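## Task

Find the box marked with the letter A on its top face and place only that box inside the tote near the door, fully within the tote's rim. All other boxes must stay on their desks, nothing new may end up on the floor, and the robot must not tip over or finish leaning. The result must hold without the robot supporting it.

## Robot and tools

ROBOT. A Hello Robot Stretch 4 with a single arm: an omni-wheel base, a lift sliding up a mast, a telescoping arm reaching forward, a three-joint wrist (yaw, pitch, roll) and a two-finger gripper. It stands about 1.6 m tall; the base rim lies within 0.23 m of the base origin. Loose objects may occasionally get nudged by something else in the scene.

FRAMES. Base frame: origin on the floor below the base centre, x ahead, y to the left, z up. hand_pose is reported in this frame and marks the point between the fingers, 0.015 m back from the tips; with all wrist joints at zero its axes line up with the base frame. Its printed position may be slightly wrong. The odometry frame is where the base frame was when the scene began.

execute_actions. Argument "actions" is a list holding one action or none (empty list = just report state and images). "cameras" picks which images come back: head_camera, head_left_camera, head_right_camera, wrist_camera, or all; omitted/null/["all"] means all, [] means none. An action may contain:
- "base": exactly one relative move from the base's current measured position: {"translate_m": d} straight ahead (positive) or back, -2 to 2 m; {"strafe_m": d} sideways, positive left, -2 to 2 m; {"rotate_rad": d} turn in place, positive counter-clockwise seen from above, -3.2 to 3.2 rad.
- "joints": absolute targets keyed by name: lift_m 0 to 1.2 m; arm_m 0 to 0.55 m extension; wrist_yaw_rad -1.134 to 4.276 (0 points ahead, positive turns left, 3.14 tucked back, above 3.4 the arm may block); wrist_pitch_rad -1.117 to 4.259 (0 level, 1.57 pointing down); wrist_roll_rad -1.117 to 4.259 (0 keeps fingers level, positive turns clockwise viewed from behind); gripper_m 0 to 0.08 m finger gap. Done tolerances: lift and arm ±0.004, yaw and roll ±0.02, pitch ±0.05, gripper ±0.002. Out-of-range joint targets are clipped and reported; any other bad value or unknown key rejects the whole call.
- "pace": "slow", "default", "fast" or "max" (base up to 0.1/0.3/0.4/0.6 m/s and 1/2/3/4 rad/s; slower when the lift is high).
- "contact_limits": {"arm_m": v}, 0 gentlest to 0.75 firmest, 0.5 if omitted.
- or "end_of_arm": "enable_torque" on its own, to revive wrist or gripper motors that shut off.
Base and joint motions in one action begin together. Anything left out of an action may still be driving to an earlier target. If a result reports a stop, the rest of that reply's motion, wait and finished_scene calls are skipped.

wait: {"seconds": 0 to 10}; commands nothing, then returns state and images. zoom_image: {"camera", "region": [x0, y0, x1, y1]} in pixels of that camera's latest image, top-left origin, at most 504x504. read_manual returns only licence text. finished_scene: {"scene": n} ends the current scene irreversibly and reports success; do it only once the box rests in the tote unaided.

RESULTS. base_status and joint_status: "done"; "off_target" (stopped short, maybe still pushing); "contact_stop_at_<key>" (hit something, that part goes slack; a slack lift may sag under load, slack wheels may roll); "limit_stop_at_<name>", including limit_stop_at_tilt (leaning past 6 degrees; lift, arm and wheels go limp) and limit_stop_at_own_body (self-collision risk, common with wrist pitched up below -0.2 and rolled); "torque_fault" (wrist or gripper motor limp until enable_torque). on_its_own lists uncommanded behaviour; "held at" is a held target. lidar_m: 12 ranges in metres, sector 1 straight ahead, counter-clockwise (4 left, 7 behind, 10 right); "-" means nothing seen or closer than 0.25 m; sees from ~0.15 m up, so desk tops register, but glass and thin legs may be missed. wrist_depth_mm: 7x7 grid of depths, 100 to 2000 mm. base_odometry counts wheel rotation, so slip looks like motion; if turned_by_wheels and turned_by_imu disagree by more than ~0.1 rad, heading is off by about their difference. base_tilt in degrees, forward/right positive, with a fixed bias up to ~1.5. motor_effort in percent, peak in brackets; a load in a level gripper shifts wrist pitch effort.

GRIPPING. Command a gap smaller than the box to grasp; after closing on it, "off_target" on gripper_m means something is held. If gripper effort stays beyond roughly 50 the motor faults and may drop the box. Lifting over ~2.7 kg level also faults the wrist.

CAMERAS. head_camera looks forward and down from the mast top (turn the base to aim it); head_left_camera and head_right_camera are steeper fisheyes that also show base and arm; wrist_camera looks along the fingers. Calibration matrices map the base frame to each camera and carry small errors.

TIPS AND CAUTIONS. Start by unfolding: lift_m 0.4 with wrist_yaw_rad 0 together. Avoid driving or turning with over 1 kg held and arm_m beyond 0.2, especially at fast paces; avoid hard shoves with a high gripper. Never let boxes fall, slam, or drop to the floor, and release the box inside the tote rather than above its rim. The robot holds its last command while you think.

Each tool is called after "Call:" as name(argument=value, ...), one argument or row to a line, values as JSON.

## Session

Call:
execute_actions(
  actions=[],
)

Scene clock: 0.00 s.
base_odometry: x=+0.000 y=+0.000 heading=+0.000 (m, m, rad; odometry frame)
turned_by_wheels: +0.000 (rad since the last result)
turned_by_imu: +0.000 (rad since the last result)
base_tilt: forward=-0.8 right=-0.2 (deg)
lidar_m: 1.48 2.11 1.02 0.78 0.76 0.83 0.82 0.79 0.86 0.93 0.91 0.98
base_status: not commanded
joint_positions: lift_m=+0.242 arm_m=-0.001 wrist_yaw_rad=+3.206 wrist_pitch_rad=+0.008 wrist_roll_rad=-0.009 gripper_m=+0.040
joint_status: not commanded
motor_effort: lift_m=+21 arm_m=-1 wrist_yaw_rad=-1 wrist_pitch_rad=-10 wrist_roll_rad=+2 gripper_m=-2 wheel_0=+0 wheel_1=+0 wheel_2=+1 (%)
hand_pose: x=-0.0479 y=+0.0736 z=+0.4182 quat_wxyz=(-0.032, -0.004, -0.005, +0.999) (m; base frame)
wrist_depth_mm: - - 141 1808 1537 1060 820 / - - 131 1808 1464 1042 820 / - 106 140 268 1336 1042 809 / 148 141 143 1808 1464 1042 798 / 204 1618 1756 1863 1430 1060 798 / 217 1576 1618 1499 1366 1042 809 / 219 1138 108 1098 136 119 778
pictures: head_camera, head_left_camera, head_right_camera, wrist_camera
Images, in order (width x height): head_camera 420x560, head_left_camera 420x672, head_right_camera 420x672, wrist_camera 616x392.

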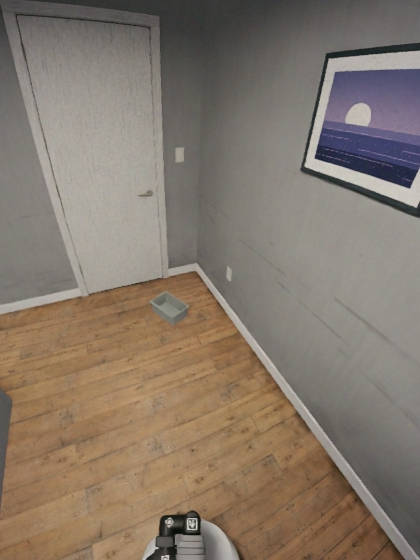

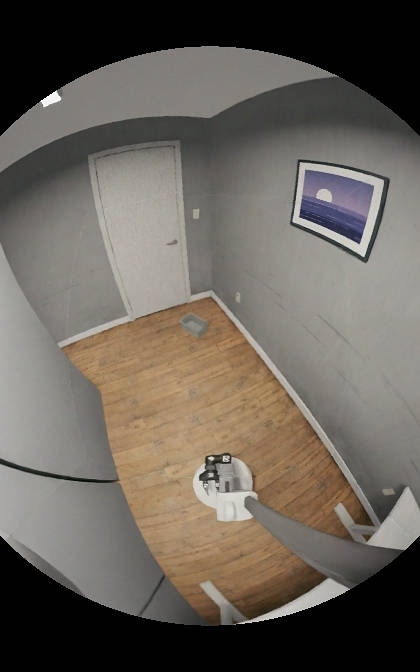

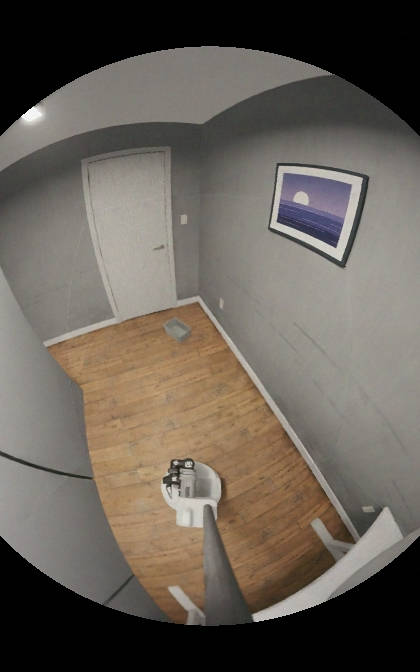

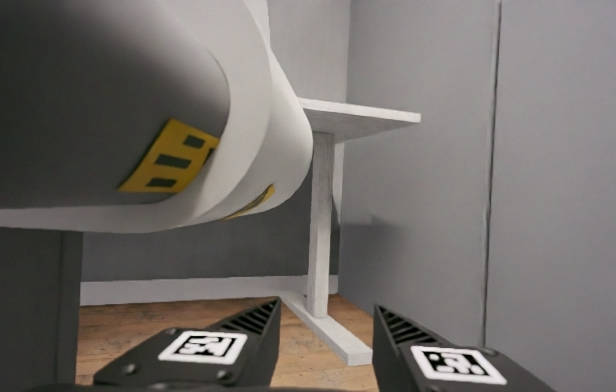

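Call:
execute_actions(
  actions=[
    {"base":{"rotate_rad":-2.72},"joints":{"lift_m":0.4,"wrist_yaw_rad":0},"pace":"fast"},
  ],
  cameras=["head_camera"],
)

Call:
zoom_image(
  camera="head_camera",
  region=[40,180,400,380],
)

Scene clock: 5.87 s.
base_odometry: x=+0.000 y=+0.000 heading=-2.719 (m, m, rad; odometry frame)
turned_by_wheels: -2.719 (rad since the last result)
turned_by_imu: -2.711 (rad since the last result)
base_tilt: forward=-0.7 right=-0.2 (deg)
lidar_m: 0.78 0.81 0.96 0.92 0.96 1.28 1.62 1.11 0.79 0.76 0.77 0.84
base_status: done
joint_positions: lift_m=+0.400 arm_m=-0.001 wrist_yaw_rad=+0.001 wrist_pitch_rad=+0.008 wrist_roll_rad=-0.009 gripper_m=+0.040
joint_status: all done
motor_effort: lift_m=+25(29) arm_m=-1(1) wrist_yaw_rad=+0(5) wrist_pitch_rad=-9(12) wrist_roll_rad=+1(2) gripper_m=-3(3) wheel_0=+6(15) wheel_1=+5(11) wheel_2=+2(10) (%)
hand_pose: x=+0.3827 y=-0.0873 z=+0.5762 quat_wxyz=(+1.000, -0.005, +0.004, +0.000) (m; base frame)
wrist_depth_mm: 1430 1430 1430 1397 1366 1397 1138 / 1430 1397 1397 1397 1397 1397 1098 / 866 759 917 842 750 1366 1008 / 1430 1397 1430 1366 1366 946 1042 / 1430 1430 1430 1430 1430 1366 1098 / 1430 1430 1464 1397 1430 1366 1098 / 1366 1430 107 1397 136 119 1078
pictures: head_camera
Images, in order (width x height): head_camera 420x560.

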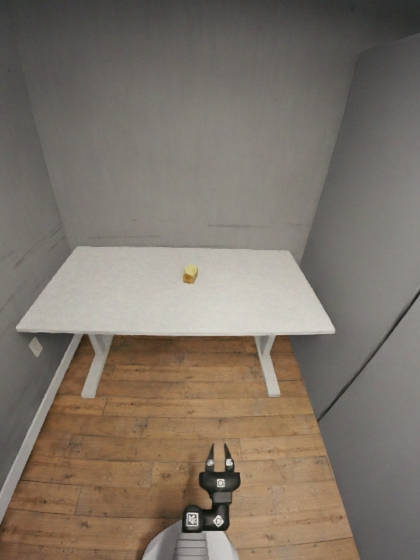

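Region (40, 180, 400, 380) of head_camera's 420x560 image, scaled by 1.400, with more detail than that image has.

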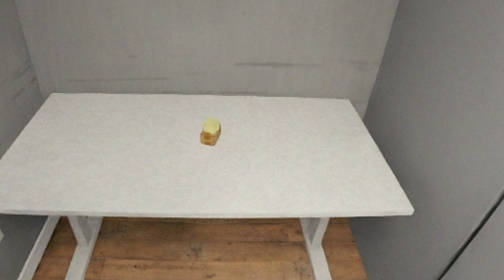

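Call:
zoom_image(
  camera="head_camera",
  region=[165,255,215,295],
)

Region (165, 255, 215, 295) of head_camera's 420x560 image, scaled by 10.080, with more detail than that image has; it fills the top 403 rows of this view, and the rest is white.

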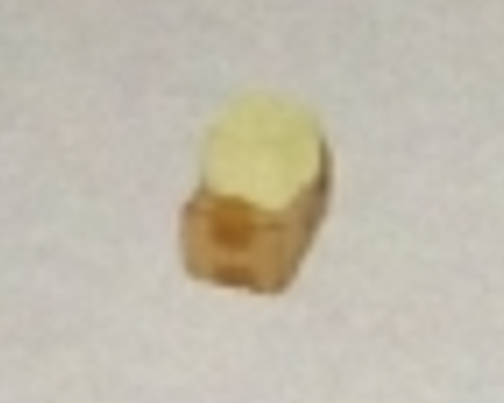

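Call:
execute_actions(
  actions=[
    {"base":{"strafe_m":0.135},"joints":{"lift_m":1.0,"wrist_pitch_rad":1.57,"gripper_m":0.08},"pace":"fast"},
  ],
  cameras=[],
)

Call:
execute_actions(
  actions=[
    {"base":{"translate_m":0.56},"joints":{"arm_m":0.43,"wrist_roll_rad":0.3},"pace":"fast"},
  ],
  cameras=["head_camera","wrist_camera"],
)

Scene clock: 15.17 s.
base_odometry: x=+0.055 y=-0.123 heading=-2.719 (m, m, rad; odometry frame)
turned_by_wheels: +0.000 (rad since the last result)
turned_by_imu: -0.002 (rad since the last result)
base_tilt: forward=-0.7 right=-0.2 (deg)
lidar_m: 0.78 0.81 0.83 0.77 0.80 1.10 1.55 1.33 0.92 0.88 0.92 0.84
base_status: done
joint_positions: lift_m=+1.000 arm_m=-0.001 wrist_yaw_rad=+0.000 wrist_pitch_rad=+1.570 wrist_roll_rad=-0.009 gripper_m=+0.080
joint_status: all done
motor_effort: lift_m=+26(28) arm_m=-1(1) wrist_yaw_rad=+0(2) wrist_pitch_rad=-4(9) wrist_roll_rad=+1(1) gripper_m=-1(2) wheel_0=-2(13) wheel_1=+3(19) wheel_2=+0(0) (%)
hand_pose: x=+0.1701 y=-0.0874 z=+0.9652 quat_wxyz=(+0.707, -0.003, +0.707, +0.003) (m; base frame)
wrist_depth_mm: 1182 1138 1138 1160 1118 1118 1078 / 1160 1182 1160 1138 1118 1078 1098 / 1160 1138 1182 1138 1138 1118 1118 / 1182 1160 1138 1138 1138 1098 1098 / 1182 1160 931 904 1118 1098 1118 / 1160 1160 917 904 1118 1098 1098 / 1160 - 149 917 1118 119 1078
pictures: none
No camera images: the call's "cameras" was empty. Leave "cameras" out to get every camera's image.

Scene clock: 18.20 s.
base_odometry: x=-0.455 y=-0.353 heading=-2.718 (m, m, rad; odometry frame)
turned_by_wheels: +0.001 (rad since the last result)
turned_by_imu: +0.000 (rad since the last result)
base_tilt: forward=-0.7 right=-0.1 (deg)
lidar_m: 0.25 0.25 0.33 0.79 0.84 1.17 2.23 1.33 0.95 0.89 0.37 0.25
base_status: done
joint_positions: lift_m=+1.000 arm_m=+0.429 wrist_yaw_rad=+0.000 wrist_pitch_rad=+1.570 wrist_roll_rad=+0.300 gripper_m=+0.080
joint_status: all done
motor_effort: lift_m=+26(26) arm_m=+6(9) wrist_yaw_rad=-1(1) wrist_pitch_rad=-3(5) wrist_roll_rad=+2(9) gripper_m=+0(1) wheel_0=+5(13) wheel_1=+4(12) wheel_2=+0(12) (%)
hand_pose: x=+0.6001 y=-0.0874 z=+0.9652 quat_wxyz=(+0.700, +0.106, +0.699, -0.105) (m; base frame)
wrist_depth_mm: 410 404 404 399 392 389 382 / 415 410 402 397 392 387 382 / 413 410 399 397 397 387 387 / 410 407 402 347 392 392 384 / 413 407 402 349 394 387 384 / 410 407 399 399 394 387 387 / 410 - 149 399 394 119 387
pictures: head_camera, wrist_camera
camera_calibration (this result's frames):
wrist_camera: T_world_to_cam=[[-0.274998, -0.960831, -0.034334, 0.12105], [-0.961304, 0.274173, 0.0268866, 0.622416], [-0.0164201, 0.0403992, -0.999049, 1.13657], [0, 0, 0, 1]] pos_world=[0.650283, -0.100258, 1.12291]
Images, in order (width x height): head_camera 420x560, wrist_camera 616x392.

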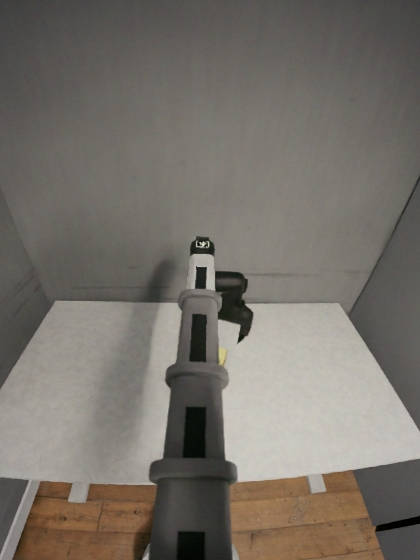

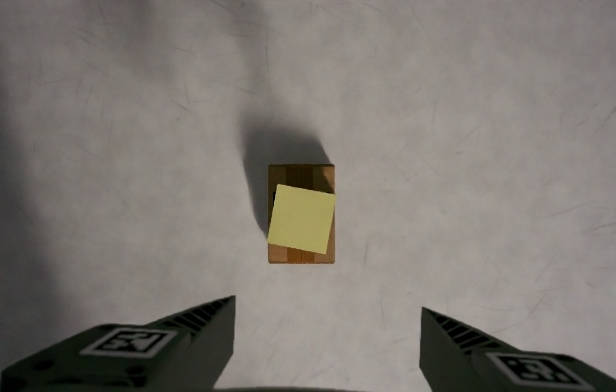

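Call:
execute_actions(
  actions=[
    {"base":{"strafe_m":0.013},"joints":{"arm_m":0.46,"wrist_roll_rad":0.41,"lift_m":0.85}},
  ],
  cameras=["wrist_camera"],
)

Scene clock: 24.33 s.
base_odometry: x=-0.450 y=-0.365 heading=-2.718 (m, m, rad; odometry frame)
turned_by_wheels: +0.000 (rad since the last result)
turned_by_imu: -0.002 (rad since the last result)
base_tilt: forward=-0.7 right=-0.2 (deg)
lidar_m: 0.25 0.26 0.34 0.79 0.80 1.14 2.13 1.37 0.95 0.89 0.37 0.26
base_status: done
joint_positions: lift_m=+0.850 arm_m=+0.459 wrist_yaw_rad=+0.000 wrist_pitch_rad=+1.570 wrist_roll_rad=+0.410 gripper_m=+0.080
joint_status: all done
motor_effort: lift_m=+16(26) arm_m=+6(7) wrist_yaw_rad=+0(1) wrist_pitch_rad=-3(3) wrist_roll_rad=+3(3) gripper_m=+0(0) wheel_0=-7(12) wheel_1=+5(10) wheel_2=+0(1) (%)
hand_pose: x=+0.6299 y=-0.0874 z=+0.8160 quat_wxyz=(+0.693, +0.144, +0.692, -0.144) (m; base frame)
wrist_depth_mm: 255 253 251 248 244 241 238 / 255 253 250 246 244 241 237 / 256 253 249 247 243 241 238 / 257 254 252 198 244 241 239 / 255 254 250 159 243 240 239 / 256 252 249 159 244 241 237 / 257 - 149 198 243 119 238
pictures: wrist_camera
camera_calibration (this result's frames):
wrist_camera: T_world_to_cam=[[-0.378812, -0.924837, -0.0343234, 0.192663], [-0.925394, 0.378032, 0.0271727, 0.641318], [-0.0121549, 0.042056, -0.999041, 0.985475], [0, 0, 0, 1]] pos_world=[0.678433, -0.105702, 0.973717]
Images, in order (width x height): wrist_camera 616x392.

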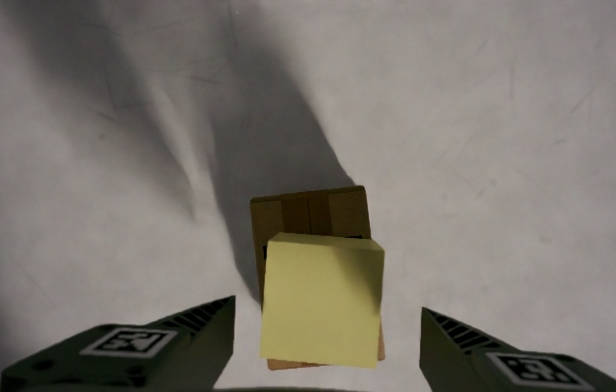

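Call:
execute_actions(
  actions=[
    {"joints":{"arm_m":0.472,"lift_m":0.834}},
  ],
  cameras=[],
)

Call:
execute_actions(
  actions=[
    {"joints":{"gripper_m":0.03}},
  ],
  cameras=[],
)

Call:
execute_actions(
  actions=[
    {"joints":{"lift_m":0.85,"arm_m":0.33}},
  ],
  cameras=["wrist_camera"],
)

Scene clock: 28.53 s.
base_odometry: x=-0.450 y=-0.365 heading=-2.718 (m, m, rad; odometry frame)
turned_by_wheels: +0.000 (rad since the last result)
turned_by_imu: -0.002 (rad since the last result)
base_tilt: forward=-0.7 right=-0.2 (deg)
lidar_m: 0.25 0.25 0.31 0.76 0.82 1.11 2.13 1.34 0.94 0.91 0.36 0.25
base_status: not commanded
joint_positions: lift_m=+0.834 arm_m=+0.471 wrist_yaw_rad=+0.000 wrist_pitch_rad=+1.570 wrist_roll_rad=+0.410 gripper_m=+0.080
joint_status: all done
motor_effort: lift_m=+16(15) arm_m=+6(9) wrist_yaw_rad=+0(0) wrist_pitch_rad=-2(4) wrist_roll_rad=+2(3) gripper_m=+0(1) wheel_0=-7(7) wheel_1=+5(4) wheel_2=+0(0) (%)
hand_pose: x=+0.6419 y=-0.0874 z=+0.8000 quat_wxyz=(+0.693, +0.144, +0.692, -0.144) (m; base frame)
wrist_depth_mm: 240 236 233 231 228 224 224 / 238 236 235 230 228 225 224 / 238 236 234 231 228 224 223 / 239 237 234 230 229 225 223 / 241 237 234 179 228 225 223 / 240 235 234 142 142 226 224 / 238 - 149 142 142 119 223
pictures: none
No camera images: the call's "cameras" was empty. Leave "cameras" out to get every camera's image.

Scene clock: 29.63 s.
base_odometry: x=-0.450 y=-0.365 heading=-2.718 (m, m, rad; odometry frame)
turned_by_wheels: +0.000 (rad since the last result)
turned_by_imu: +0.000 (rad since the last result)
base_tilt: forward=-0.7 right=-0.1 (deg)
lidar_m: 0.25 0.25 0.33 0.77 0.81 1.14 2.15 1.35 0.94 0.90 0.37 0.25
base_status: not commanded
joint_positions: lift_m=+0.834 arm_m=+0.471 wrist_yaw_rad=+0.000 wrist_pitch_rad=+1.570 wrist_roll_rad=+0.410 gripper_m=+0.046
joint_status: gripper_m off_target (ended at +0.046, target +0.030)
on_its_own: gripper_m is held at +0.041, not at your +0.030, by its contact guard: the fingers met something
motor_effort: lift_m=+16(16) arm_m=+6(6) wrist_yaw_rad=+1(0) wrist_pitch_rad=-2(4) wrist_roll_rad=+3(3) gripper_m=-38(38) wheel_0=-7(7) wheel_1=+5(4) wheel_2=+0(0) (%)
hand_pose: x=+0.6419 y=-0.0874 z=+0.8000 quat_wxyz=(+0.693, +0.144, +0.692, -0.144) (m; base frame)
wrist_depth_mm: 239 236 234 231 229 226 222 / 238 237 234 231 229 225 223 / 238 236 233 231 228 226 223 / 239 236 236 230 228 226 224 / 240 236 235 180 228 225 224 / 238 236 234 142 142 225 224 / 241 236 112 142 141 110 223
pictures: none
No camera images: the call's "cameras" was empty. Leave "cameras" out to get every camera's image.

Scene clock: 31.10 s.
base_odometry: x=-0.450 y=-0.365 heading=-2.718 (m, m, rad; odometry frame)
turned_by_wheels: +0.000 (rad since the last result)
turned_by_imu: -0.001 (rad since the last result)
base_tilt: forward=-0.8 right=-0.2 (deg)
lidar_m: 0.25 0.25 0.34 0.78 0.81 1.14 2.11 1.33 0.96 0.89 0.38 0.25
base_status: not commanded
joint_positions: lift_m=+0.850 arm_m=+0.331 wrist_yaw_rad=+0.000 wrist_pitch_rad=+1.570 wrist_roll_rad=+0.410 gripper_m=+0.046
joint_status: all done
on_its_own: gripper_m is held at +0.041, not at your +0.030, by its contact guard: the fingers met something
motor_effort: lift_m=+27(26) arm_m=-6(6) wrist_yaw_rad=-1(0) wrist_pitch_rad=-4(3) wrist_roll_rad=+2(3) gripper_m=-38(40) wheel_0=-7(7) wheel_1=+4(5) wheel_2=-1(0) (%)
hand_pose: x=+0.5021 y=-0.0874 z=+0.8151 quat_wxyz=(+0.692, +0.144, +0.692, -0.144) (m; base frame)
wrist_depth_mm: 255 252 198 246 243 241 238 / 254 252 198 246 243 240 239 / 254 252 213 246 243 240 237 / 254 252 250 247 244 239 238 / 255 252 251 245 243 241 240 / 255 253 249 142 142 241 238 / 256 253 112 142 141 110 237
pictures: wrist_camera
camera_calibration (this result's frames):
wrist_camera: T_world_to_cam=[[-0.379145, -0.924703, -0.0342577, 0.144327], [-0.925255, 0.378359, 0.0273335, 0.522861], [-0.0123137, 0.0420605, -0.999039, 0.983106], [0, 0, 0, 1]] pos_world=[0.550606, -0.10572, 0.972814]
Images, in order (width x height): wrist_camera 616x392.

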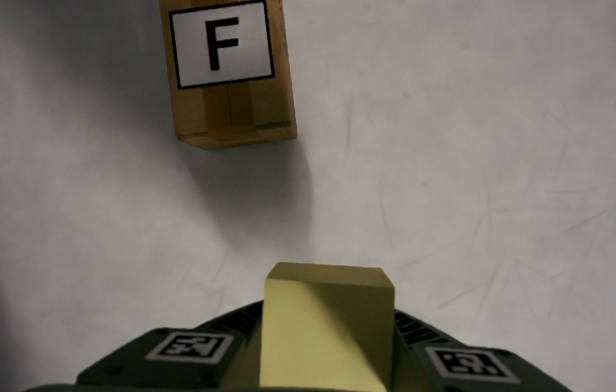

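Call:
execute_actions(
  actions=[
    {"joints":{"lift_m":0.786}},
  ],
  cameras=[],
)

Call:
execute_actions(
  actions=[
    {"joints":{"gripper_m":0.08}},
  ],
  cameras=[],
)

Call:
execute_actions(
  actions=[
    {"joints":{"lift_m":0.84},"pace":"fast"},
  ],
  cameras=[],
)

Call:
execute_actions(
  actions=[
    {"base":{"rotate_rad":0.25},"joints":{"arm_m":0,"lift_m":0.86},"pace":"fast"},
  ],
  cameras=[],
)

Call:
execute_actions(
  actions=[
    {"base":{"translate_m":-2},"pace":"max"},
  ],
  cameras=[],
)

Call:
execute_actions(
  actions=[
    {"base":{"rotate_rad":-1.82},"joints":{"lift_m":0.45,"wrist_roll_rad":0},"pace":"fast"},
  ],
  cameras=["head_left_camera"],
)

Scene clock: 38.27 s.
base_odometry: x=-0.450 y=-0.365 heading=-2.718 (m, m, rad; odometry frame)
turned_by_wheels: +0.000 (rad since the last result)
turned_by_imu: -0.002 (rad since the last result)
base_tilt: forward=-0.8 right=-0.2 (deg)
lidar_m: 0.25 0.25 0.33 0.78 0.81 1.13 2.10 1.35 0.93 0.89 0.36 0.26
base_status: not commanded
joint_positions: lift_m=+0.786 arm_m=+0.331 wrist_yaw_rad=+0.000 wrist_pitch_rad=+1.570 wrist_roll_rad=+0.410 gripper_m=+0.046
joint_status: all done
on_its_own: gripper_m is held at +0.041, not at your +0.030, by its contact guard: the fingers met something
motor_effort: lift_m=+16(26) arm_m=-6(6) wrist_yaw_rad=+2(0) wrist_pitch_rad=-4(4) wrist_roll_rad=+2(2) gripper_m=-39(39) wheel_0=-7(7) wheel_1=+4(4) wheel_2=+0(0) (%)
hand_pose: x=+0.5021 y=-0.0874 z=+0.7520 quat_wxyz=(+0.692, +0.144, +0.692, -0.144) (m; base frame)
wrist_depth_mm: 190 135 134 182 180 178 177 / 189 136 135 182 180 179 177 / 189 187 185 182 180 179 177 / 190 187 185 182 181 179 177 / 189 187 185 182 181 179 177 / 190 187 185 142 142 178 177 / 189 188 112 143 141 110 177
pictures: none
No camera images: the call's "cameras" was empty. Leave "cameras" out to get every camera's image.

Scene clock: 39.30 s.
base_odometry: x=-0.450 y=-0.365 heading=-2.718 (m, m, rad; odometry frame)
turned_by_wheels: +0.000 (rad since the last result)
turned_by_imu: +0.000 (rad since the last result)
base_tilt: forward=-0.7 right=-0.2 (deg)
lidar_m: 0.25 0.25 0.33 0.77 0.79 1.11 2.13 1.36 0.96 0.89 0.37 0.26
base_status: not commanded
joint_positions: lift_m=+0.786 arm_m=+0.331 wrist_yaw_rad=+0.000 wrist_pitch_rad=+1.570 wrist_roll_rad=+0.410 gripper_m=+0.080
joint_status: all done
motor_effort: lift_m=+16(16) arm_m=-6(6) wrist_yaw_rad=+1(1) wrist_pitch_rad=-4(4) wrist_roll_rad=+2(2) gripper_m=-1(40) wheel_0=-7(7) wheel_1=+5(5) wheel_2=+0(0) (%)
hand_pose: x=+0.5021 y=-0.0874 z=+0.7520 quat_wxyz=(+0.692, +0.144, +0.692, -0.144) (m; base frame)
wrist_depth_mm: 190 136 134 182 181 179 178 / 190 135 135 182 180 178 177 / 189 188 184 183 181 178 177 / 190 187 185 182 181 178 176 / 190 187 185 183 181 179 177 / 190 187 184 145 166 178 177 / 191 - 149 145 145 118 177
pictures: none
No camera images: the call's "cameras" was empty. Leave "cameras" out to get every camera's image.

Scene clock: 40.23 s.
base_odometry: x=-0.450 y=-0.365 heading=-2.718 (m, m, rad; odometry frame)
turned_by_wheels: +0.000 (rad since the last result)
turned_by_imu: +0.000 (rad since the last result)
base_tilt: forward=-0.7 right=-0.1 (deg)
lidar_m: 0.25 0.25 0.36 0.75 0.79 1.11 2.11 1.35 0.93 0.91 0.37 0.25
base_status: not commanded
joint_positions: lift_m=+0.840 arm_m=+0.331 wrist_yaw_rad=+0.000 wrist_pitch_rad=+1.570 wrist_roll_rad=+0.410 gripper_m=+0.080
joint_status: all done
motor_effort: lift_m=+26(27) arm_m=-6(6) wrist_yaw_rad=-1(0) wrist_pitch_rad=-5(5) wrist_roll_rad=+2(2) gripper_m=-1(1) wheel_0=-7(7) wheel_1=+4(5) wheel_2=+0(0) (%)
hand_pose: x=+0.5021 y=-0.0874 z=+0.8051 quat_wxyz=(+0.692, +0.144, +0.692, -0.144) (m; base frame)
wrist_depth_mm: 245 241 188 236 233 230 229 / 245 242 189 237 234 230 229 / 245 244 213 236 234 230 229 / 245 240 238 236 234 230 229 / 245 242 239 235 234 231 230 / 243 241 237 198 233 230 229 / 245 - 149 236 233 118 229
pictures: none
No camera images: the call's "cameras" was empty. Leave "cameras" out to get every camera's image.

Scene clock: 42.00 s.
base_odometry: x=-0.450 y=-0.365 heading=-2.469 (m, m, rad; odometry frame)
turned_by_wheels: +0.249 (rad since the last result)
turned_by_imu: +0.248 (rad since the last result)
base_tilt: forward=-0.8 right=-0.2 (deg)
lidar_m: 0.25 0.27 0.46 0.76 0.90 1.50 2.71 1.09 0.90 0.57 0.29 0.26
base_status: done
joint_positions: lift_m=+0.860 arm_m=+0.001 wrist_yaw_rad=+0.000 wrist_pitch_rad=+1.570 wrist_roll_rad=+0.410 gripper_m=+0.080
joint_status: all done
motor_effort: lift_m=+26(26) arm_m=-6(6) wrist_yaw_rad=+0(1) wrist_pitch_rad=-4(5) wrist_roll_rad=+2(2) gripper_m=-1(1) wheel_0=-7(13) wheel_1=-4(13) wheel_2=-2(11) (%)
hand_pose: x=+0.1721 y=-0.0874 z=+0.8252 quat_wxyz=(+0.692, +0.144, +0.692, -0.144) (m; base frame)
wrist_depth_mm: 267 265 260 258 255 254 249 / 267 264 262 259 255 253 252 / 268 265 263 258 256 252 250 / 268 264 262 260 976 976 960 / 1025 1008 1008 768 976 976 976 / 1042 991 778 768 750 946 976 / 1008 - 149 778 750 119 946
pictures: none
No camera images: the call's "cameras" was empty. Leave "cameras" out to get every camera's image.

Scene clock: 48.47 s.
base_odometry: x=+1.115 y=+0.880 heading=-2.470 (m, m, rad; odometry frame)
turned_by_wheels: -0.001 (rad since the last result)
turned_by_imu: -0.005 (rad since the last result)
base_tilt: forward=-0.7 right=-0.2 (deg)
lidar_m: 2.19 1.43 1.24 0.65 0.87 0.71 0.73 0.84 1.42 0.50 0.52 0.91
base_status: done
joint_positions: lift_m=+0.860 arm_m=+0.001 wrist_yaw_rad=+0.000 wrist_pitch_rad=+1.570 wrist_roll_rad=+0.410 gripper_m=+0.080
joint_status: not commanded
motor_effort: lift_m=+26(26) arm_m=-6(6) wrist_yaw_rad=+1(2) wrist_pitch_rad=-3(6) wrist_roll_rad=+2(2) gripper_m=+0(1) wheel_0=-6(13) wheel_1=-5(8) wheel_2=+0(12) (%)
hand_pose: x=+0.1721 y=-0.0874 z=+0.8252 quat_wxyz=(+0.692, +0.144, +0.692, -0.144) (m; base frame)
wrist_depth_mm: 1042 1025 1008 976 991 960 654 / 1025 1008 976 960 976 960 668 / 1025 1008 991 1008 991 960 691 / 1025 991 991 1025 991 976 946 / 1025 1008 1008 759 991 976 976 / 1042 1008 759 768 759 960 946 / 1025 - 149 768 768 119 946
pictures: none
No camera images: the call's "cameras" was empty. Leave "cameras" out to get every camera's image.

Scene clock: 50.63 s.
base_odometry: x=+1.116 y=+0.880 heading=+1.994 (m, m, rad; odometry frame)
turned_by_wheels: -1.819 (rad since the last result)
turned_by_imu: -1.814 (rad since the last result)
base_tilt: forward=-0.8 right=-0.2 (deg)
lidar_m: 0.83 0.50 0.65 1.67 1.83 1.31 0.69 0.67 0.76 0.71 0.75 1.02
base_status: done
joint_positions: lift_m=+0.450 arm_m=+0.001 wrist_yaw_rad=+0.000 wrist_pitch_rad=+1.570 wrist_roll_rad=+0.000 gripper_m=+0.080
joint_status: all done
motor_effort: lift_m=+16(23) arm_m=-6(6) wrist_yaw_rad=+2(1) wrist_pitch_rad=-2(1) wrist_roll_rad=+0(7) gripper_m=-1(1) wheel_0=+7(12) wheel_1=+3(10) wheel_2=+1(10) (%)
hand_pose: x=+0.1721 y=-0.0874 z=+0.4159 quat_wxyz=(+0.707, +0.000, +0.707, +0.000) (m; base frame)
wrist_depth_mm: 591 585 574 574 559 559 549 / 591 585 574 574 569 554 554 / 597 580 574 574 569 559 554 / 591 585 585 569 564 554 554 / 591 585 364 357 564 554 554 / 591 364 357 353 355 564 554 / 591 - 149 359 353 119 554
pictures: head_left_camera
Images, in order (width x height): head_left_camera 420x672.

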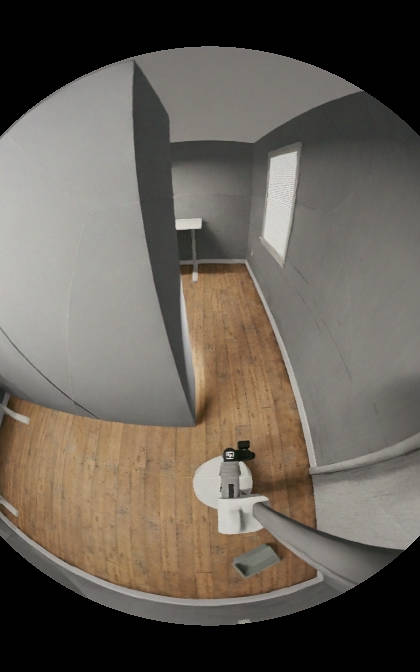

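Call:
execute_actions(
  actions=[
    {"base":{"strafe_m":-0.18},"pace":"max"},
  ],
  cameras=[],
)

Call:
execute_actions(
  actions=[
    {"base":{"translate_m":1.7},"pace":"max"},
  ],
  cameras=[],
)

Call:
execute_actions(
  actions=[
    {"base":{"rotate_rad":1.0},"pace":"fast"},
  ],
  cameras=["head_left_camera","head_camera"],
)

Scene clock: 55.27 s.
base_odometry: x=+1.280 y=+0.953 heading=+1.994 (m, m, rad; odometry frame)
turned_by_wheels: +0.000 (rad since the last result)
turned_by_imu: -0.002 (rad since the last result)
base_tilt: forward=-0.7 right=-0.1 (deg)
lidar_m: 2.02 0.60 0.66 1.69 1.84 1.29 1.23 0.70 0.57 0.53 0.57 0.80
base_status: done
joint_positions: lift_m=+0.450 arm_m=+0.001 wrist_yaw_rad=+0.000 wrist_pitch_rad=+1.570 wrist_roll_rad=+0.000 gripper_m=+0.080
joint_status: not commanded
motor_effort: lift_m=+17(17) arm_m=-6(6) wrist_yaw_rad=+0(2) wrist_pitch_rad=-2(4) wrist_roll_rad=+0(0) gripper_m=-1(1) wheel_0=+4(17) wheel_1=-1(16) wheel_2=+0(2) (%)
hand_pose: x=+0.1721 y=-0.0874 z=+0.4159 quat_wxyz=(+0.707, +0.000, +0.707, +0.000) (m; base frame)
wrist_depth_mm: 585 591 580 574 559 554 559 / 597 597 574 574 559 564 549 / 597 585 580 569 564 559 544 / 585 585 580 569 569 559 559 / 597 585 364 357 564 559 559 / 591 366 357 355 355 559 549 / 591 - 149 357 353 119 554
pictures: none
No camera images: the call's "cameras" was empty. Leave "cameras" out to get every camera's image.

Scene clock: 60.00 s.
base_odometry: x=+0.580 y=+2.503 heading=+1.995 (m, m, rad; odometry frame)
turned_by_wheels: +0.001 (rad since the last result)
turned_by_imu: +0.000 (rad since the last result)
base_tilt: forward=-0.8 right=-0.2 (deg)
lidar_m: 1.48 1.08 1.45 2.41 1.12 0.87 2.30 0.78 0.54 0.48 0.50 0.68
base_status: done
joint_positions: lift_m=+0.450 arm_m=+0.001 wrist_yaw_rad=+0.000 wrist_pitch_rad=+1.570 wrist_roll_rad=+0.000 gripper_m=+0.080
joint_status: not commanded
motor_effort: lift_m=+17(17) arm_m=-6(6) wrist_yaw_rad=+0(0) wrist_pitch_rad=-2(3) wrist_roll_rad=+0(0) gripper_m=-1(1) wheel_0=+6(15) wheel_1=+4(9) wheel_2=+3(14) (%)
hand_pose: x=+0.1721 y=-0.0874 z=+0.4159 quat_wxyz=(+0.707, +0.000, +0.707, +0.000) (m; base frame)
wrist_depth_mm: 591 591 574 574 564 564 554 / 591 591 585 574 564 559 554 / 597 585 574 574 574 564 549 / 585 585 574 574 564 559 559 / 591 580 364 357 564 559 549 / 591 366 359 353 355 559 559 / 597 - 149 355 353 119 559
pictures: none
No camera images: the call's "cameras" was empty. Leave "cameras" out to get every camera's image.

Scene clock: 61.43 s.
base_odometry: x=+0.580 y=+2.503 heading=+2.994 (m, m, rad; odometry frame)
turned_by_wheels: +0.999 (rad since the last result)
turned_by_imu: +0.995 (rad since the last result)
base_tilt: forward=-0.7 right=-0.2 (deg)
lidar_m: 1.38 2.40 1.18 0.86 2.63 0.82 0.57 0.49 0.49 0.65 1.66 1.06
base_status: done
joint_positions: lift_m=+0.450 arm_m=+0.001 wrist_yaw_rad=+0.000 wrist_pitch_rad=+1.570 wrist_roll_rad=+0.000 gripper_m=+0.080
joint_status: not commanded
motor_effort: lift_m=+17(17) arm_m=-6(6) wrist_yaw_rad=+0(1) wrist_pitch_rad=-3(4) wrist_roll_rad=+0(0) gripper_m=-1(0) wheel_0=-5(13) wheel_1=-6(9) wheel_2=-2(12) (%)
hand_pose: x=+0.1721 y=-0.0874 z=+0.4159 quat_wxyz=(+0.707, +0.000, +0.707, +0.000) (m; base frame)
wrist_depth_mm: 591 585 580 569 569 564 549 / 585 585 574 569 564 559 554 / 591 591 580 574 564 559 554 / 603 585 580 569 564 559 554 / 597 580 362 357 564 564 559 / 591 364 355 359 357 559 554 / 597 - 149 353 351 119 559
pictures: head_camera, head_left_camera
Images, in order (width x height): head_camera 420x560, head_left_camera 420x672.

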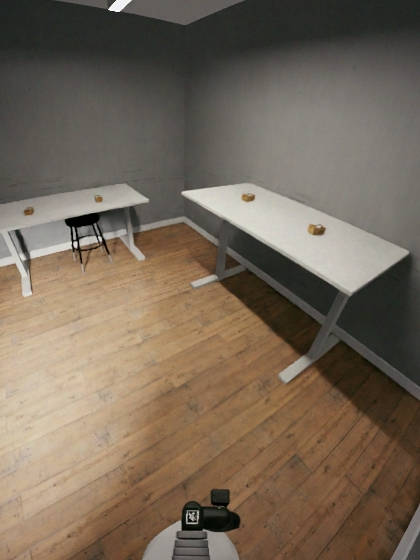

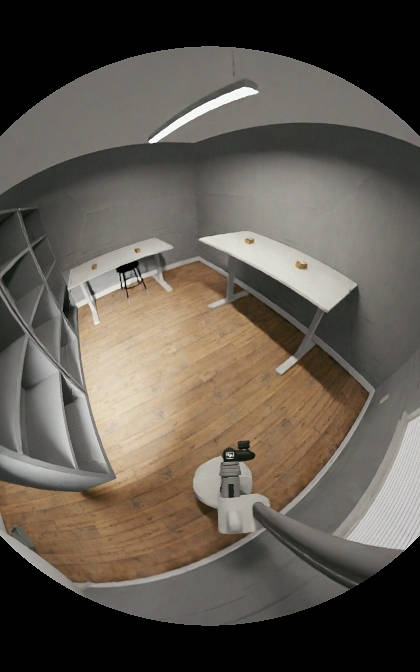

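Call:
execute_actions(
  actions=[
    {"base":{"translate_m":1.25},"joints":{"lift_m":1.17},"pace":"max"},
  ],
  cameras=[],
)

Call:
execute_actions(
  actions=[
    {"base":{"rotate_rad":-0.97},"joints":{"wrist_pitch_rad":0.7},"pace":"fast"},
  ],
  cameras=["wrist_camera","head_camera"],
)

Scene clock: 68.63 s.
base_odometry: x=-0.657 y=+2.685 heading=+2.995 (m, m, rad; odometry frame)
turned_by_wheels: +0.001 (rad since the last result)
turned_by_imu: -0.002 (rad since the last result)
base_tilt: forward=-0.8 right=-0.2 (deg)
lidar_m: 0.41 1.40 1.44 1.55 1.45 1.50 1.65 1.51 0.49 0.33 0.30 0.32
base_status: done
joint_positions: lift_m=+1.170 arm_m=+0.001 wrist_yaw_rad=+0.000 wrist_pitch_rad=+1.570 wrist_roll_rad=+0.000 gripper_m=+0.080
joint_status: all done
motor_effort: lift_m=+25(30) arm_m=-6(6) wrist_yaw_rad=+0(0) wrist_pitch_rad=-2(4) wrist_roll_rad=+0(0) gripper_m=-1(1) wheel_0=+6(12) wheel_1=+3(10) wheel_2=+0(16) (%)
hand_pose: x=+0.1720 y=-0.0874 z=+1.1352 quat_wxyz=(+0.707, +0.000, +0.707, +0.000) (m; base frame)
wrist_depth_mm: 1308 1336 1308 1281 334 330 327 / 1366 1336 1308 1308 1308 330 327 / 1366 1336 1308 1336 1308 330 327 / 1366 1336 1281 1336 1281 1281 329 / 1336 1366 1308 1098 1308 1255 327 / 1397 1336 1098 1078 1255 1255 798 / 1366 - 149 1308 1281 119 1229
pictures: none
No camera images: the call's "cameras" was empty. Leave "cameras" out to get every camera's image.

Scene clock: 70.80 s.
base_odometry: x=-0.657 y=+2.685 heading=+2.026 (m, m, rad; odometry frame)
turned_by_wheels: -0.969 (rad since the last result)
turned_by_imu: -0.966 (rad since the last result)
base_tilt: forward=-0.7 right=-0.2 (deg)
lidar_m: 0.28 0.32 0.46 1.39 1.49 1.49 1.46 1.50 1.55 1.49 0.44 0.31
base_status: done
joint_positions: lift_m=+1.170 arm_m=+0.001 wrist_yaw_rad=+0.000 wrist_pitch_rad=+0.702 wrist_roll_rad=+0.000 gripper_m=+0.080
joint_status: all done
motor_effort: lift_m=+25(25) arm_m=-6(6) wrist_yaw_rad=-1(1) wrist_pitch_rad=-10(11) wrist_roll_rad=+0(1) gripper_m=-1(2) wheel_0=+7(11) wheel_1=+5(15) wheel_2=+3(8) (%)
hand_pose: x=+0.3343 y=-0.0874 z=+1.2105 quat_wxyz=(+0.939, +0.000, +0.344, +0.000) (m; base frame)
wrist_depth_mm: 878 842 842 831 831 831 809 / 917 891 917 904 891 878 878 / 759 759 768 759 759 759 732 / 609 627 621 634 597 597 615 / 539 539 535 530 530 535 535 / 473 473 455 469 469 466 462 / 430 - 149 415 407 119 427
pictures: head_camera, wrist_camera
camera_calibration (this result's frames):
wrist_camera: T_world_to_cam=[[0.0391651, -0.999212, -0.00649714, -0.085699], [-0.666837, -0.0212938, -0.744899, 1.17024], [0.744174, 0.0335066, -0.667145, 0.7207], [0, 0, 0, 1]] pos_world=[0.247388, -0.0848608, 1.35196]
Images, in order (width x height): head_camera 420x560, wrist_camera 616x392.

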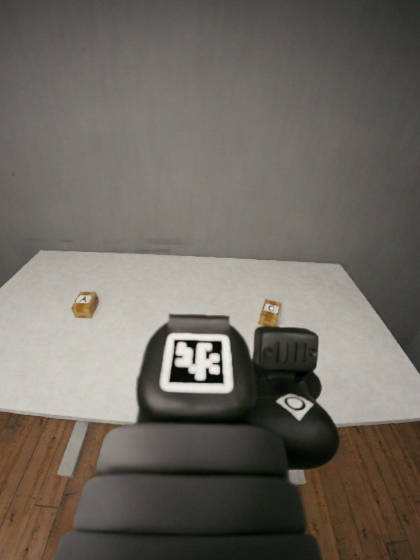

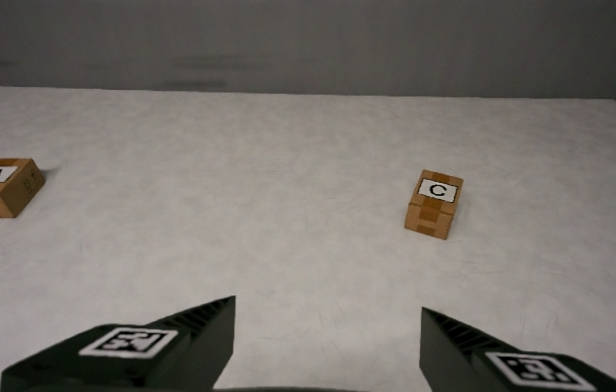

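Call:
execute_actions(
  actions=[
    {"base":{"strafe_m":0.48},"joints":{"wrist_pitch_rad":1.57,"arm_m":0.52,"lift_m":1.12},"pace":"fast"},
  ],
  cameras=["wrist_camera"],
)

Scene clock: 76.67 s.
base_odometry: x=-1.088 y=+2.474 heading=+2.026 (m, m, rad; odometry frame)
turned_by_wheels: +0.000 (rad since the last result)
turned_by_imu: -0.002 (rad since the last result)
base_tilt: forward=-0.7 right=-0.1 (deg)
lidar_m: 0.30 0.32 0.50 0.89 0.94 1.32 1.45 1.52 2.06 1.99 0.44 0.31
base_status: done
joint_positions: lift_m=+1.120 arm_m=+0.519 wrist_yaw_rad=+0.000 wrist_pitch_rad=+1.570 wrist_roll_rad=+0.000 gripper_m=+0.080
joint_status: all done
motor_effort: lift_m=+17(23) arm_m=+6(7) wrist_yaw_rad=+0(1) wrist_pitch_rad=-3(10) wrist_roll_rad=+2(0) gripper_m=-2(0) wheel_0=-5(15) wheel_1=+3(14) wheel_2=+0(3) (%)
hand_pose: x=+0.6900 y=-0.0874 z=+1.0859 quat_wxyz=(+0.707, +0.000, +0.707, +0.000) (m; base frame)
wrist_depth_mm: 296 294 290 287 283 281 279 / 297 294 290 286 285 281 276 / 298 296 290 287 285 278 278 / 298 296 289 286 285 281 276 / 298 293 290 236 283 279 277 / 296 293 290 236 282 282 278 / 300 - 149 287 283 118 277
pictures: wrist_camera
camera_calibration (this result's frames):
wrist_camera: T_world_to_cam=[[0.0211446, -0.999196, -0.0340681, -0.0580684], [-0.999395, -0.0220657, 0.0268916, 0.705998], [-0.0276217, 0.0334788, -0.999058, 1.26581], [0, 0, 0, 1]] pos_world=[0.741762, -0.0848211, 1.24365]
Images, in order (width x height): wrist_camera 616x392.

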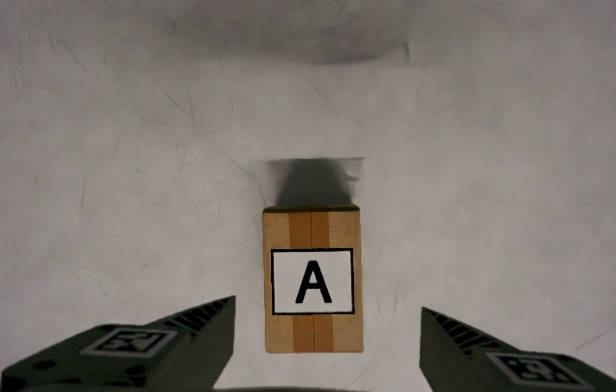

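Call:
execute_actions(
  actions=[
    {"base":{"strafe_m":0.009},"joints":{"wrist_roll_rad":-0.06,"arm_m":0.527,"lift_m":1.017}},
  ],
  cameras=["wrist_camera"],
)

Call:
execute_actions(
  actions=[
    {"joints":{"gripper_m":0.04}},
  ],
  cameras=[],
)

Call:
execute_actions(
  actions=[
    {"joints":{"lift_m":1.06,"arm_m":0.3}},
  ],
  cameras=["wrist_camera"],
)

Scene clock: 81.40 s.
base_odometry: x=-1.095 y=+2.470 heading=+2.026 (m, m, rad; odometry frame)
turned_by_wheels: +0.000 (rad since the last result)
turned_by_imu: -0.002 (rad since the last result)
base_tilt: forward=-0.7 right=-0.1 (deg)
lidar_m: 0.31 0.33 0.96 0.89 0.93 1.33 1.44 1.48 2.09 2.01 0.46 0.30
base_status: done
joint_positions: lift_m=+1.017 arm_m=+0.526 wrist_yaw_rad=+0.000 wrist_pitch_rad=+1.570 wrist_roll_rad=-0.060 gripper_m=+0.080
joint_status: all done
motor_effort: lift_m=+16(16) arm_m=+6(5) wrist_yaw_rad=+1(0) wrist_pitch_rad=-2(2) wrist_roll_rad=+0(1) gripper_m=-1(1) wheel_0=-6(14) wheel_1=+6(7) wheel_2=+0(0) (%)
hand_pose: x=+0.6970 y=-0.0874 z=+0.9830 quat_wxyz=(+0.707, -0.021, +0.707, +0.021) (m; base frame)
wrist_depth_mm: 190 188 186 183 182 180 177 / 190 188 185 183 180 179 178 / 190 188 186 183 181 179 179 / 190 187 186 183 181 179 177 / 190 188 185 134 135 179 178 / 190 187 146 133 132 180 178 / 190 - 134 133 132 119 178
pictures: wrist_camera
camera_calibration (this result's frames):
wrist_camera: T_world_to_cam=[[0.0802712, -0.996192, -0.0340319, -0.102703], [-0.996329, -0.0812074, 0.0270789, 0.708194], [-0.0297394, 0.0317333, -0.999054, 1.1645], [0, 0, 0, 1]] pos_world=[0.74847, -0.0817548, 1.14073]
Images, in order (width x height): wrist_camera 616x392.

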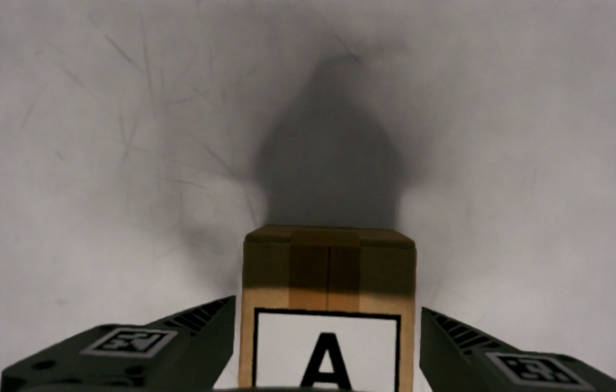

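Scene clock: 82.40 s.
base_odometry: x=-1.095 y=+2.470 heading=+2.026 (m, m, rad; odometry frame)
turned_by_wheels: +0.000 (rad since the last result)
turned_by_imu: +0.000 (rad since the last result)
base_tilt: forward=-0.8 right=-0.2 (deg)
lidar_m: 0.29 0.33 0.95 0.88 0.94 1.32 1.42 1.51 2.09 2.01 0.44 0.32
base_status: not commanded
joint_positions: lift_m=+1.017 arm_m=+0.526 wrist_yaw_rad=+0.000 wrist_pitch_rad=+1.570 wrist_roll_rad=-0.060 gripper_m=+0.059
joint_status: gripper_m off_target (ended at +0.059, target +0.040)
on_its_own: gripper_m is held at +0.054, not at your +0.040, by its contact guard: the fingers met something
motor_effort: lift_m=+16(16) arm_m=+6(6) wrist_yaw_rad=+0(1) wrist_pitch_rad=-3(5) wrist_roll_rad=+0(0) gripper_m=-40(42) wheel_0=-6(6) wheel_1=+6(5) wheel_2=+0(0) (%)
hand_pose: x=+0.6970 y=-0.0874 z=+0.9830 quat_wxyz=(+0.707, -0.021, +0.707, +0.021) (m; base frame)
wrist_depth_mm: 190 187 185 183 181 179 177 / 190 188 186 182 180 179 178 / 190 187 185 183 181 179 178 / 190 188 185 183 181 179 177 / 190 188 186 133 135 180 178 / 191 187 142 133 132 179 178 / 191 - 126 133 132 109 178
pictures: none
No camera images: the call's "cameras" was empty. Leave "cameras" out to get every camera's image.

Scene clock: 84.20 s.
base_odometry: x=-1.095 y=+2.470 heading=+2.026 (m, m, rad; odometry frame)
turned_by_wheels: +0.000 (rad since the last result)
turned_by_imu: -0.001 (rad since the last result)
base_tilt: forward=-0.7 right=-0.2 (deg)
lidar_m: 0.31 0.33 0.97 0.89 0.94 1.31 1.44 1.51 2.11 2.00 0.47 0.33
base_status: not commanded
joint_positions: lift_m=+1.060 arm_m=+0.301 wrist_yaw_rad=+0.000 wrist_pitch_rad=+1.570 wrist_roll_rad=-0.060 gripper_m=+0.059
joint_status: all done
on_its_own: gripper_m is held at +0.054, not at your +0.040, by its contact guard: the fingers met something
motor_effort: lift_m=+27(28) arm_m=-6(8) wrist_yaw_rad=-1(2) wrist_pitch_rad=-4(5) wrist_roll_rad=+1(0) gripper_m=-40(40) wheel_0=-6(6) wheel_1=+6(6) wheel_2=+0(0) (%)
hand_pose: x=+0.4721 y=-0.0874 z=+1.0251 quat_wxyz=(+0.707, -0.021, +0.707, +0.021) (m; base frame)
wrist_depth_mm: 234 231 229 226 222 222 218 / 234 233 229 225 223 220 219 / 235 231 229 226 222 220 220 / 235 233 229 225 224 221 219 / 236 233 229 134 135 222 219 / 235 231 141 133 132 221 218 / 236 - 126 133 132 109 219
pictures: wrist_camera
camera_calibration (this result's frames):
wrist_camera: T_world_to_cam=[[0.0802597, -0.996192, -0.0340513, -0.0831948], [-0.996323, -0.0812042, 0.0273219, 0.482758], [-0.029983, 0.0317333, -0.999047, 1.19997], [0, 0, 0, 1]] pos_world=[0.523639, -0.081755, 1.1828]
Images, in order (width x height): wrist_camera 616x392.

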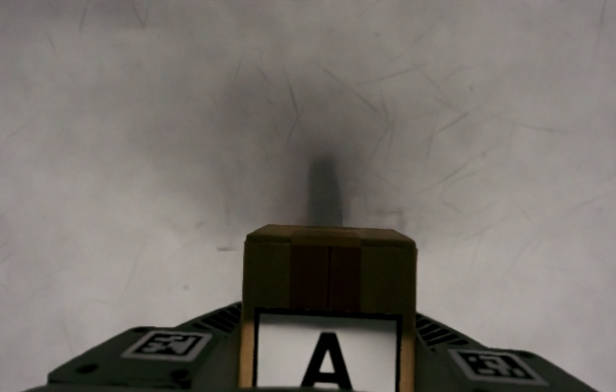

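Call:
execute_actions(
  actions=[
    {"base":{"rotate_rad":-2.19},"joints":{"arm_m":0}},
  ],
  cameras=[],
)

Call:
execute_actions(
  actions=[
    {"base":{"translate_m":1.88},"joints":{"lift_m":0.4},"pace":"fast"},
  ],
  cameras=[],
)

Call:
execute_actions(
  actions=[
    {"base":{"rotate_rad":-0.95},"pace":"fast"},
  ],
  cameras=[],
)

Call:
execute_actions(
  actions=[
    {"base":{"translate_m":1.5},"joints":{"arm_m":0.33},"pace":"max"},
  ],
  cameras=["wrist_camera","head_camera"],
)

Scene clock: 90.97 s.
base_odometry: x=-1.095 y=+2.470 heading=-0.163 (m, m, rad; odometry frame)
turned_by_wheels: -2.189 (rad since the last result)
turned_by_imu: -2.184 (rad since the last result)
base_tilt: forward=-0.7 right=-0.3 (deg)
lidar_m: 2.20 2.01 0.52 0.36 0.30 0.33 0.44 0.87 0.91 1.15 1.40 1.45
base_status: done
joint_positions: lift_m=+1.060 arm_m=+0.001 wrist_yaw_rad=+0.000 wrist_pitch_rad=+1.570 wrist_roll_rad=-0.060 gripper_m=+0.059
joint_status: all done
on_its_own: gripper_m is held at +0.054, not at your +0.040, by its contact guard: the fingers met something
motor_effort: lift_m=+26(27) arm_m=-6(6) wrist_yaw_rad=+0(0) wrist_pitch_rad=-5(4) wrist_roll_rad=+1(1) gripper_m=-40(40) wheel_0=+6(10) wheel_1=+6(7) wheel_2=+4(10) (%)
hand_pose: x=+0.1721 y=-0.0874 z=+1.0251 quat_wxyz=(+0.707, -0.021, +0.707, +0.021) (m; base frame)
wrist_depth_mm: 1205 1205 1205 1182 1182 1160 1138 / 1255 1205 1205 1182 1182 1160 1138 / 1205 1229 1205 1229 1160 1160 1160 / 1229 1229 1205 1205 1182 1160 1160 / 1255 1255 1008 134 135 1160 1160 / 1205 1255 142 133 132 1182 1138 / 1229 - 126 133 132 109 1160
pictures: none
No camera images: the call's "cameras" was empty. Leave "cameras" out to get every camera's image.

Scene clock: 97.93 s.
base_odometry: x=+0.760 y=+2.167 heading=-0.162 (m, m, rad; odometry frame)
turned_by_wheels: +0.001 (rad since the last result)
turned_by_imu: -0.002 (rad since the last result)
base_tilt: forward=-0.7 right=-0.1 (deg)
lidar_m: 0.56 0.49 0.52 0.68 1.45 1.48 2.48 2.27 0.56 0.55 1.90 0.85
base_status: done
joint_positions: lift_m=+0.400 arm_m=+0.001 wrist_yaw_rad=+0.000 wrist_pitch_rad=+1.570 wrist_roll_rad=-0.060 gripper_m=+0.059
joint_status: all done
on_its_own: gripper_m is held at +0.054, not at your +0.040, by its contact guard: the fingers met something
motor_effort: lift_m=+17(24) arm_m=-6(6) wrist_yaw_rad=+0(1) wrist_pitch_rad=-2(2) wrist_roll_rad=+1(1) gripper_m=-40(39) wheel_0=+6(11) wheel_1=+5(15) wheel_2=-2(12) (%)
hand_pose: x=+0.1721 y=-0.0874 z=+0.3659 quat_wxyz=(+0.707, -0.021, +0.707, +0.021) (m; base frame)
wrist_depth_mm: 530 530 530 521 517 512 504 / 539 530 525 525 512 512 508 / 539 535 530 521 517 508 504 / 539 530 525 521 517 508 508 / 544 320 310 134 135 508 500 / 325 312 142 133 132 504 504 / 319 - 126 133 132 109 500
pictures: none
No camera images: the call's "cameras" was empty. Leave "cameras" out to get every camera's image.

Scene clock: 99.33 s.
base_odometry: x=+0.760 y=+2.167 heading=-1.111 (m, m, rad; odometry frame)
turned_by_wheels: -0.949 (rad since the last result)
turned_by_imu: -0.947 (rad since the last result)
base_tilt: forward=-0.7 right=-0.2 (deg)
lidar_m: 1.94 0.74 0.53 0.49 0.53 0.70 1.45 1.47 2.01 1.41 0.54 0.60
base_status: done
joint_positions: lift_m=+0.400 arm_m=+0.001 wrist_yaw_rad=+0.000 wrist_pitch_rad=+1.570 wrist_roll_rad=-0.060 gripper_m=+0.059
joint_status: not commanded
on_its_own: gripper_m is held at +0.054, not at your +0.040, by its contact guard: the fingers met something
motor_effort: lift_m=+17(17) arm_m=-6(6) wrist_yaw_rad=+1(1) wrist_pitch_rad=-4(2) wrist_roll_rad=+1(1) gripper_m=-39(40) wheel_0=+5(12) wheel_1=+4(16) wheel_2=+0(10) (%)
hand_pose: x=+0.1721 y=-0.0874 z=+0.3659 quat_wxyz=(+0.707, -0.021, +0.707, +0.021) (m; base frame)
wrist_depth_mm: 539 530 525 525 517 512 504 / 539 539 535 521 512 512 504 / 544 535 535 517 512 512 500 / 535 539 530 521 517 508 504 / 539 322 309 134 136 512 508 / 327 312 142 133 132 512 500 / 319 - 126 133 131 109 500
pictures: none
No camera images: the call's "cameras" was empty. Leave "cameras" out to get every camera's image.

Scene clock: 103.60 s.
base_odometry: x=+1.426 y=+0.824 heading=-1.110 (m, m, rad; odometry frame)
turned_by_wheels: +0.001 (rad since the last result)
turned_by_imu: -0.001 (rad since the last result)
base_tilt: forward=-0.7 right=-0.2 (deg)
lidar_m: 0.44 0.57 0.52 0.48 0.51 0.76 2.06 0.80 0.97 2.41 1.44 0.54
base_status: done
joint_positions: lift_m=+0.400 arm_m=+0.329 wrist_yaw_rad=+0.000 wrist_pitch_rad=+1.570 wrist_roll_rad=-0.060 gripper_m=+0.059
joint_status: all done
on_its_own: gripper_m is held at +0.054, not at your +0.040, by its contact guard: the fingers met something
motor_effort: lift_m=+17(17) arm_m=+6(7) wrist_yaw_rad=-1(1) wrist_pitch_rad=-3(4) wrist_roll_rad=+2(1) gripper_m=-40(40) wheel_0=+6(13) wheel_1=+3(16) wheel_2=+1(16) (%)
hand_pose: x=+0.5001 y=-0.0874 z=+0.3659 quat_wxyz=(+0.707, -0.021, +0.707, +0.021) (m; base frame)
wrist_depth_mm: 539 535 530 517 512 508 504 / 549 535 530 436 508 508 500 / 535 535 488 517 512 504 500 / 539 480 525 517 508 500 500 / 535 477 525 134 135 504 504 / 539 530 142 134 132 512 504 / 539 - 126 133 131 109 500
pictures: head_camera, wrist_camera
camera_calibration (this result's frames):
wrist_camera: T_world_to_cam=[[0.0809571, -0.996137, -0.0340212, -0.108242], [-0.996277, -0.0818889, 0.0269514, 0.52869], [-0.0296332, 0.0317126, -0.999058, 0.542049], [0, 0, 0, 1]] pos_world=[0.551547, -0.0817195, 0.523606]
Images, in order (width x height): head_camera 420x560, wrist_camera 616x392.

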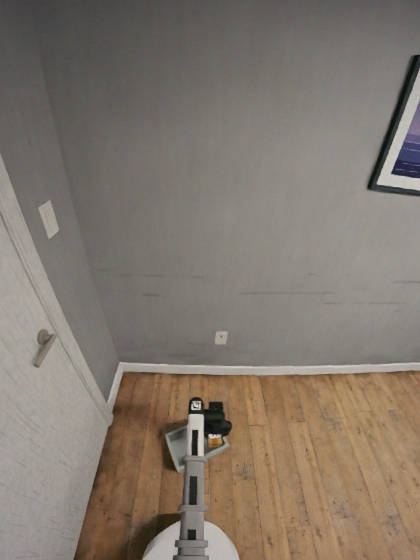

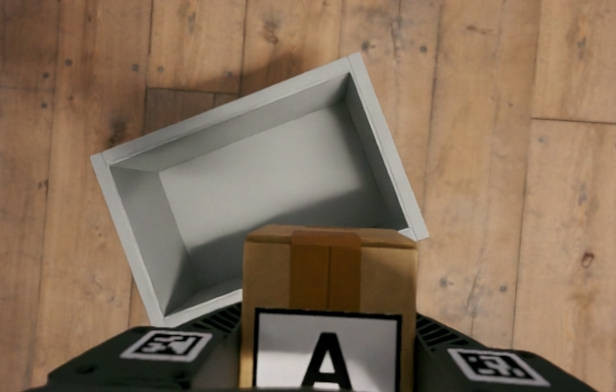

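Call:
execute_actions(
  actions=[
    {"base":{"strafe_m":0.07},"joints":{"arm_m":0.381,"lift_m":0.25,"wrist_roll_rad":-0.47},"pace":"fast"},
  ],
  cameras=[],
)

Call:
execute_actions(
  actions=[
    {"joints":{"lift_m":0.073}},
  ],
  cameras=["wrist_camera","head_right_camera"],
)

Scene clock: 108.83 s.
base_odometry: x=+1.489 y=+0.855 heading=-1.110 (m, m, rad; odometry frame)
turned_by_wheels: +0.000 (rad since the last result)
turned_by_imu: -0.002 (rad since the last result)
base_tilt: forward=-0.7 right=-0.1 (deg)
lidar_m: 0.41 0.62 0.44 0.41 0.42 0.65 1.84 0.82 0.98 2.47 1.47 0.49
base_status: done
joint_positions: lift_m=+0.250 arm_m=+0.380 wrist_yaw_rad=+0.000 wrist_pitch_rad=+1.570 wrist_roll_rad=-0.470 gripper_m=+0.059
joint_status: all done
on_its_own: gripper_m is held at +0.054, not at your +0.040, by its contact guard: the fingers met something
motor_effort: lift_m=+17(16) arm_m=+6(9) wrist_yaw_rad=+0(2) wrist_pitch_rad=-3(2) wrist_roll_rad=+0(5) gripper_m=-40(40) wheel_0=-3(14) wheel_1=+3(18) wheel_2=+0(1) (%)
hand_pose: x=+0.5510 y=-0.0874 z=+0.2159 quat_wxyz=(+0.688, -0.165, +0.687, +0.164) (m; base frame)
wrist_depth_mm: 382 375 373 366 366 359 357 / 382 377 373 366 366 362 355 / 379 254 294 264 245 278 353 / 382 279 366 366 362 325 300 / 379 282 368 134 135 324 301 / 379 271 142 134 132 315 298 / 384 - 126 133 131 109 353
pictures: none
No camera images: the call's "cameras" was empty. Leave "cameras" out to get every camera's image.

Scene clock: 110.67 s.
base_odometry: x=+1.489 y=+0.855 heading=-1.110 (m, m, rad; odometry frame)
turned_by_wheels: +0.000 (rad since the last result)
turned_by_imu: -0.001 (rad since the last result)
base_tilt: forward=-0.7 right=-0.2 (deg)
lidar_m: 0.70 0.60 0.44 0.41 0.43 0.67 1.81 0.83 0.97 2.47 1.46 0.49
base_status: not commanded
joint_positions: lift_m=+0.073 arm_m=+0.380 wrist_yaw_rad=+0.000 wrist_pitch_rad=+1.570 wrist_roll_rad=-0.470 gripper_m=+0.059
joint_status: all done
on_its_own: gripper_m is held at +0.054, not at your +0.040, by its contact guard: the fingers met something
motor_effort: lift_m=+16(17) arm_m=+6(6) wrist_yaw_rad=+2(1) wrist_pitch_rad=-4(3) wrist_roll_rad=+0(0) gripper_m=-40(39) wheel_0=-3(3) wheel_1=+3(3) wheel_2=+0(0) (%)
hand_pose: x=+0.5510 y=-0.0874 z=+0.0390 quat_wxyz=(+0.688, -0.165, +0.687, +0.164) (m; base frame)
wrist_depth_mm: - - - - - - - / 127 124 121 115 112 112 - / 183 190 189 185 184 181 175 / 192 191 189 186 184 182 181 / 193 191 188 134 135 182 181 / 192 192 142 133 132 183 181 / 192 - 126 133 132 109 181
pictures: head_right_camera, wrist_camera
camera_calibration (this result's frames):
wrist_camera: T_world_to_cam=[[0.470654, -0.881672, -0.0337377, -0.328207], [-0.881419, -0.471556, 0.0270999, 0.490872], [-0.0398025, 0.0169823, -0.999063, 0.221266], [0, 0, 0, 1]] pos_world=[0.595943, -0.0616544, 0.196683]
Images, in order (width x height): head_right_camera 420x672, wrist_camera 616x392.

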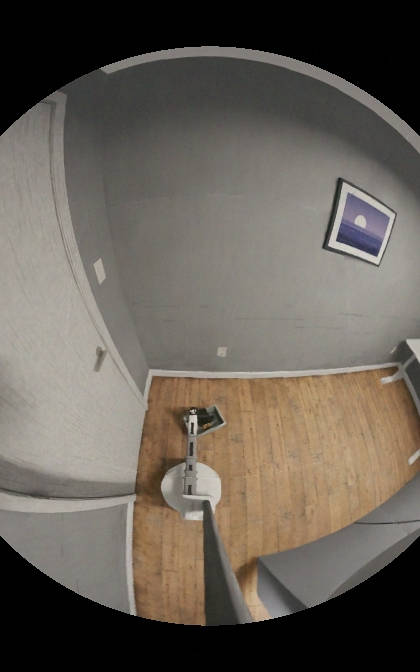

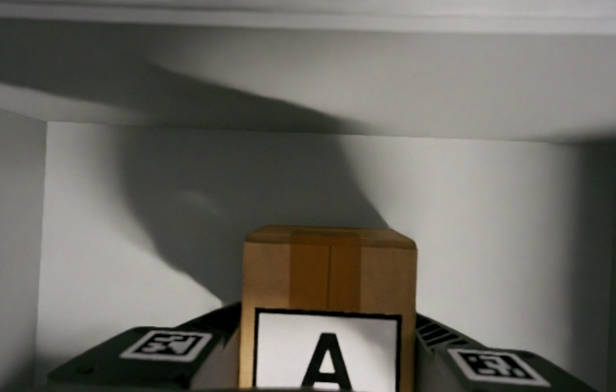

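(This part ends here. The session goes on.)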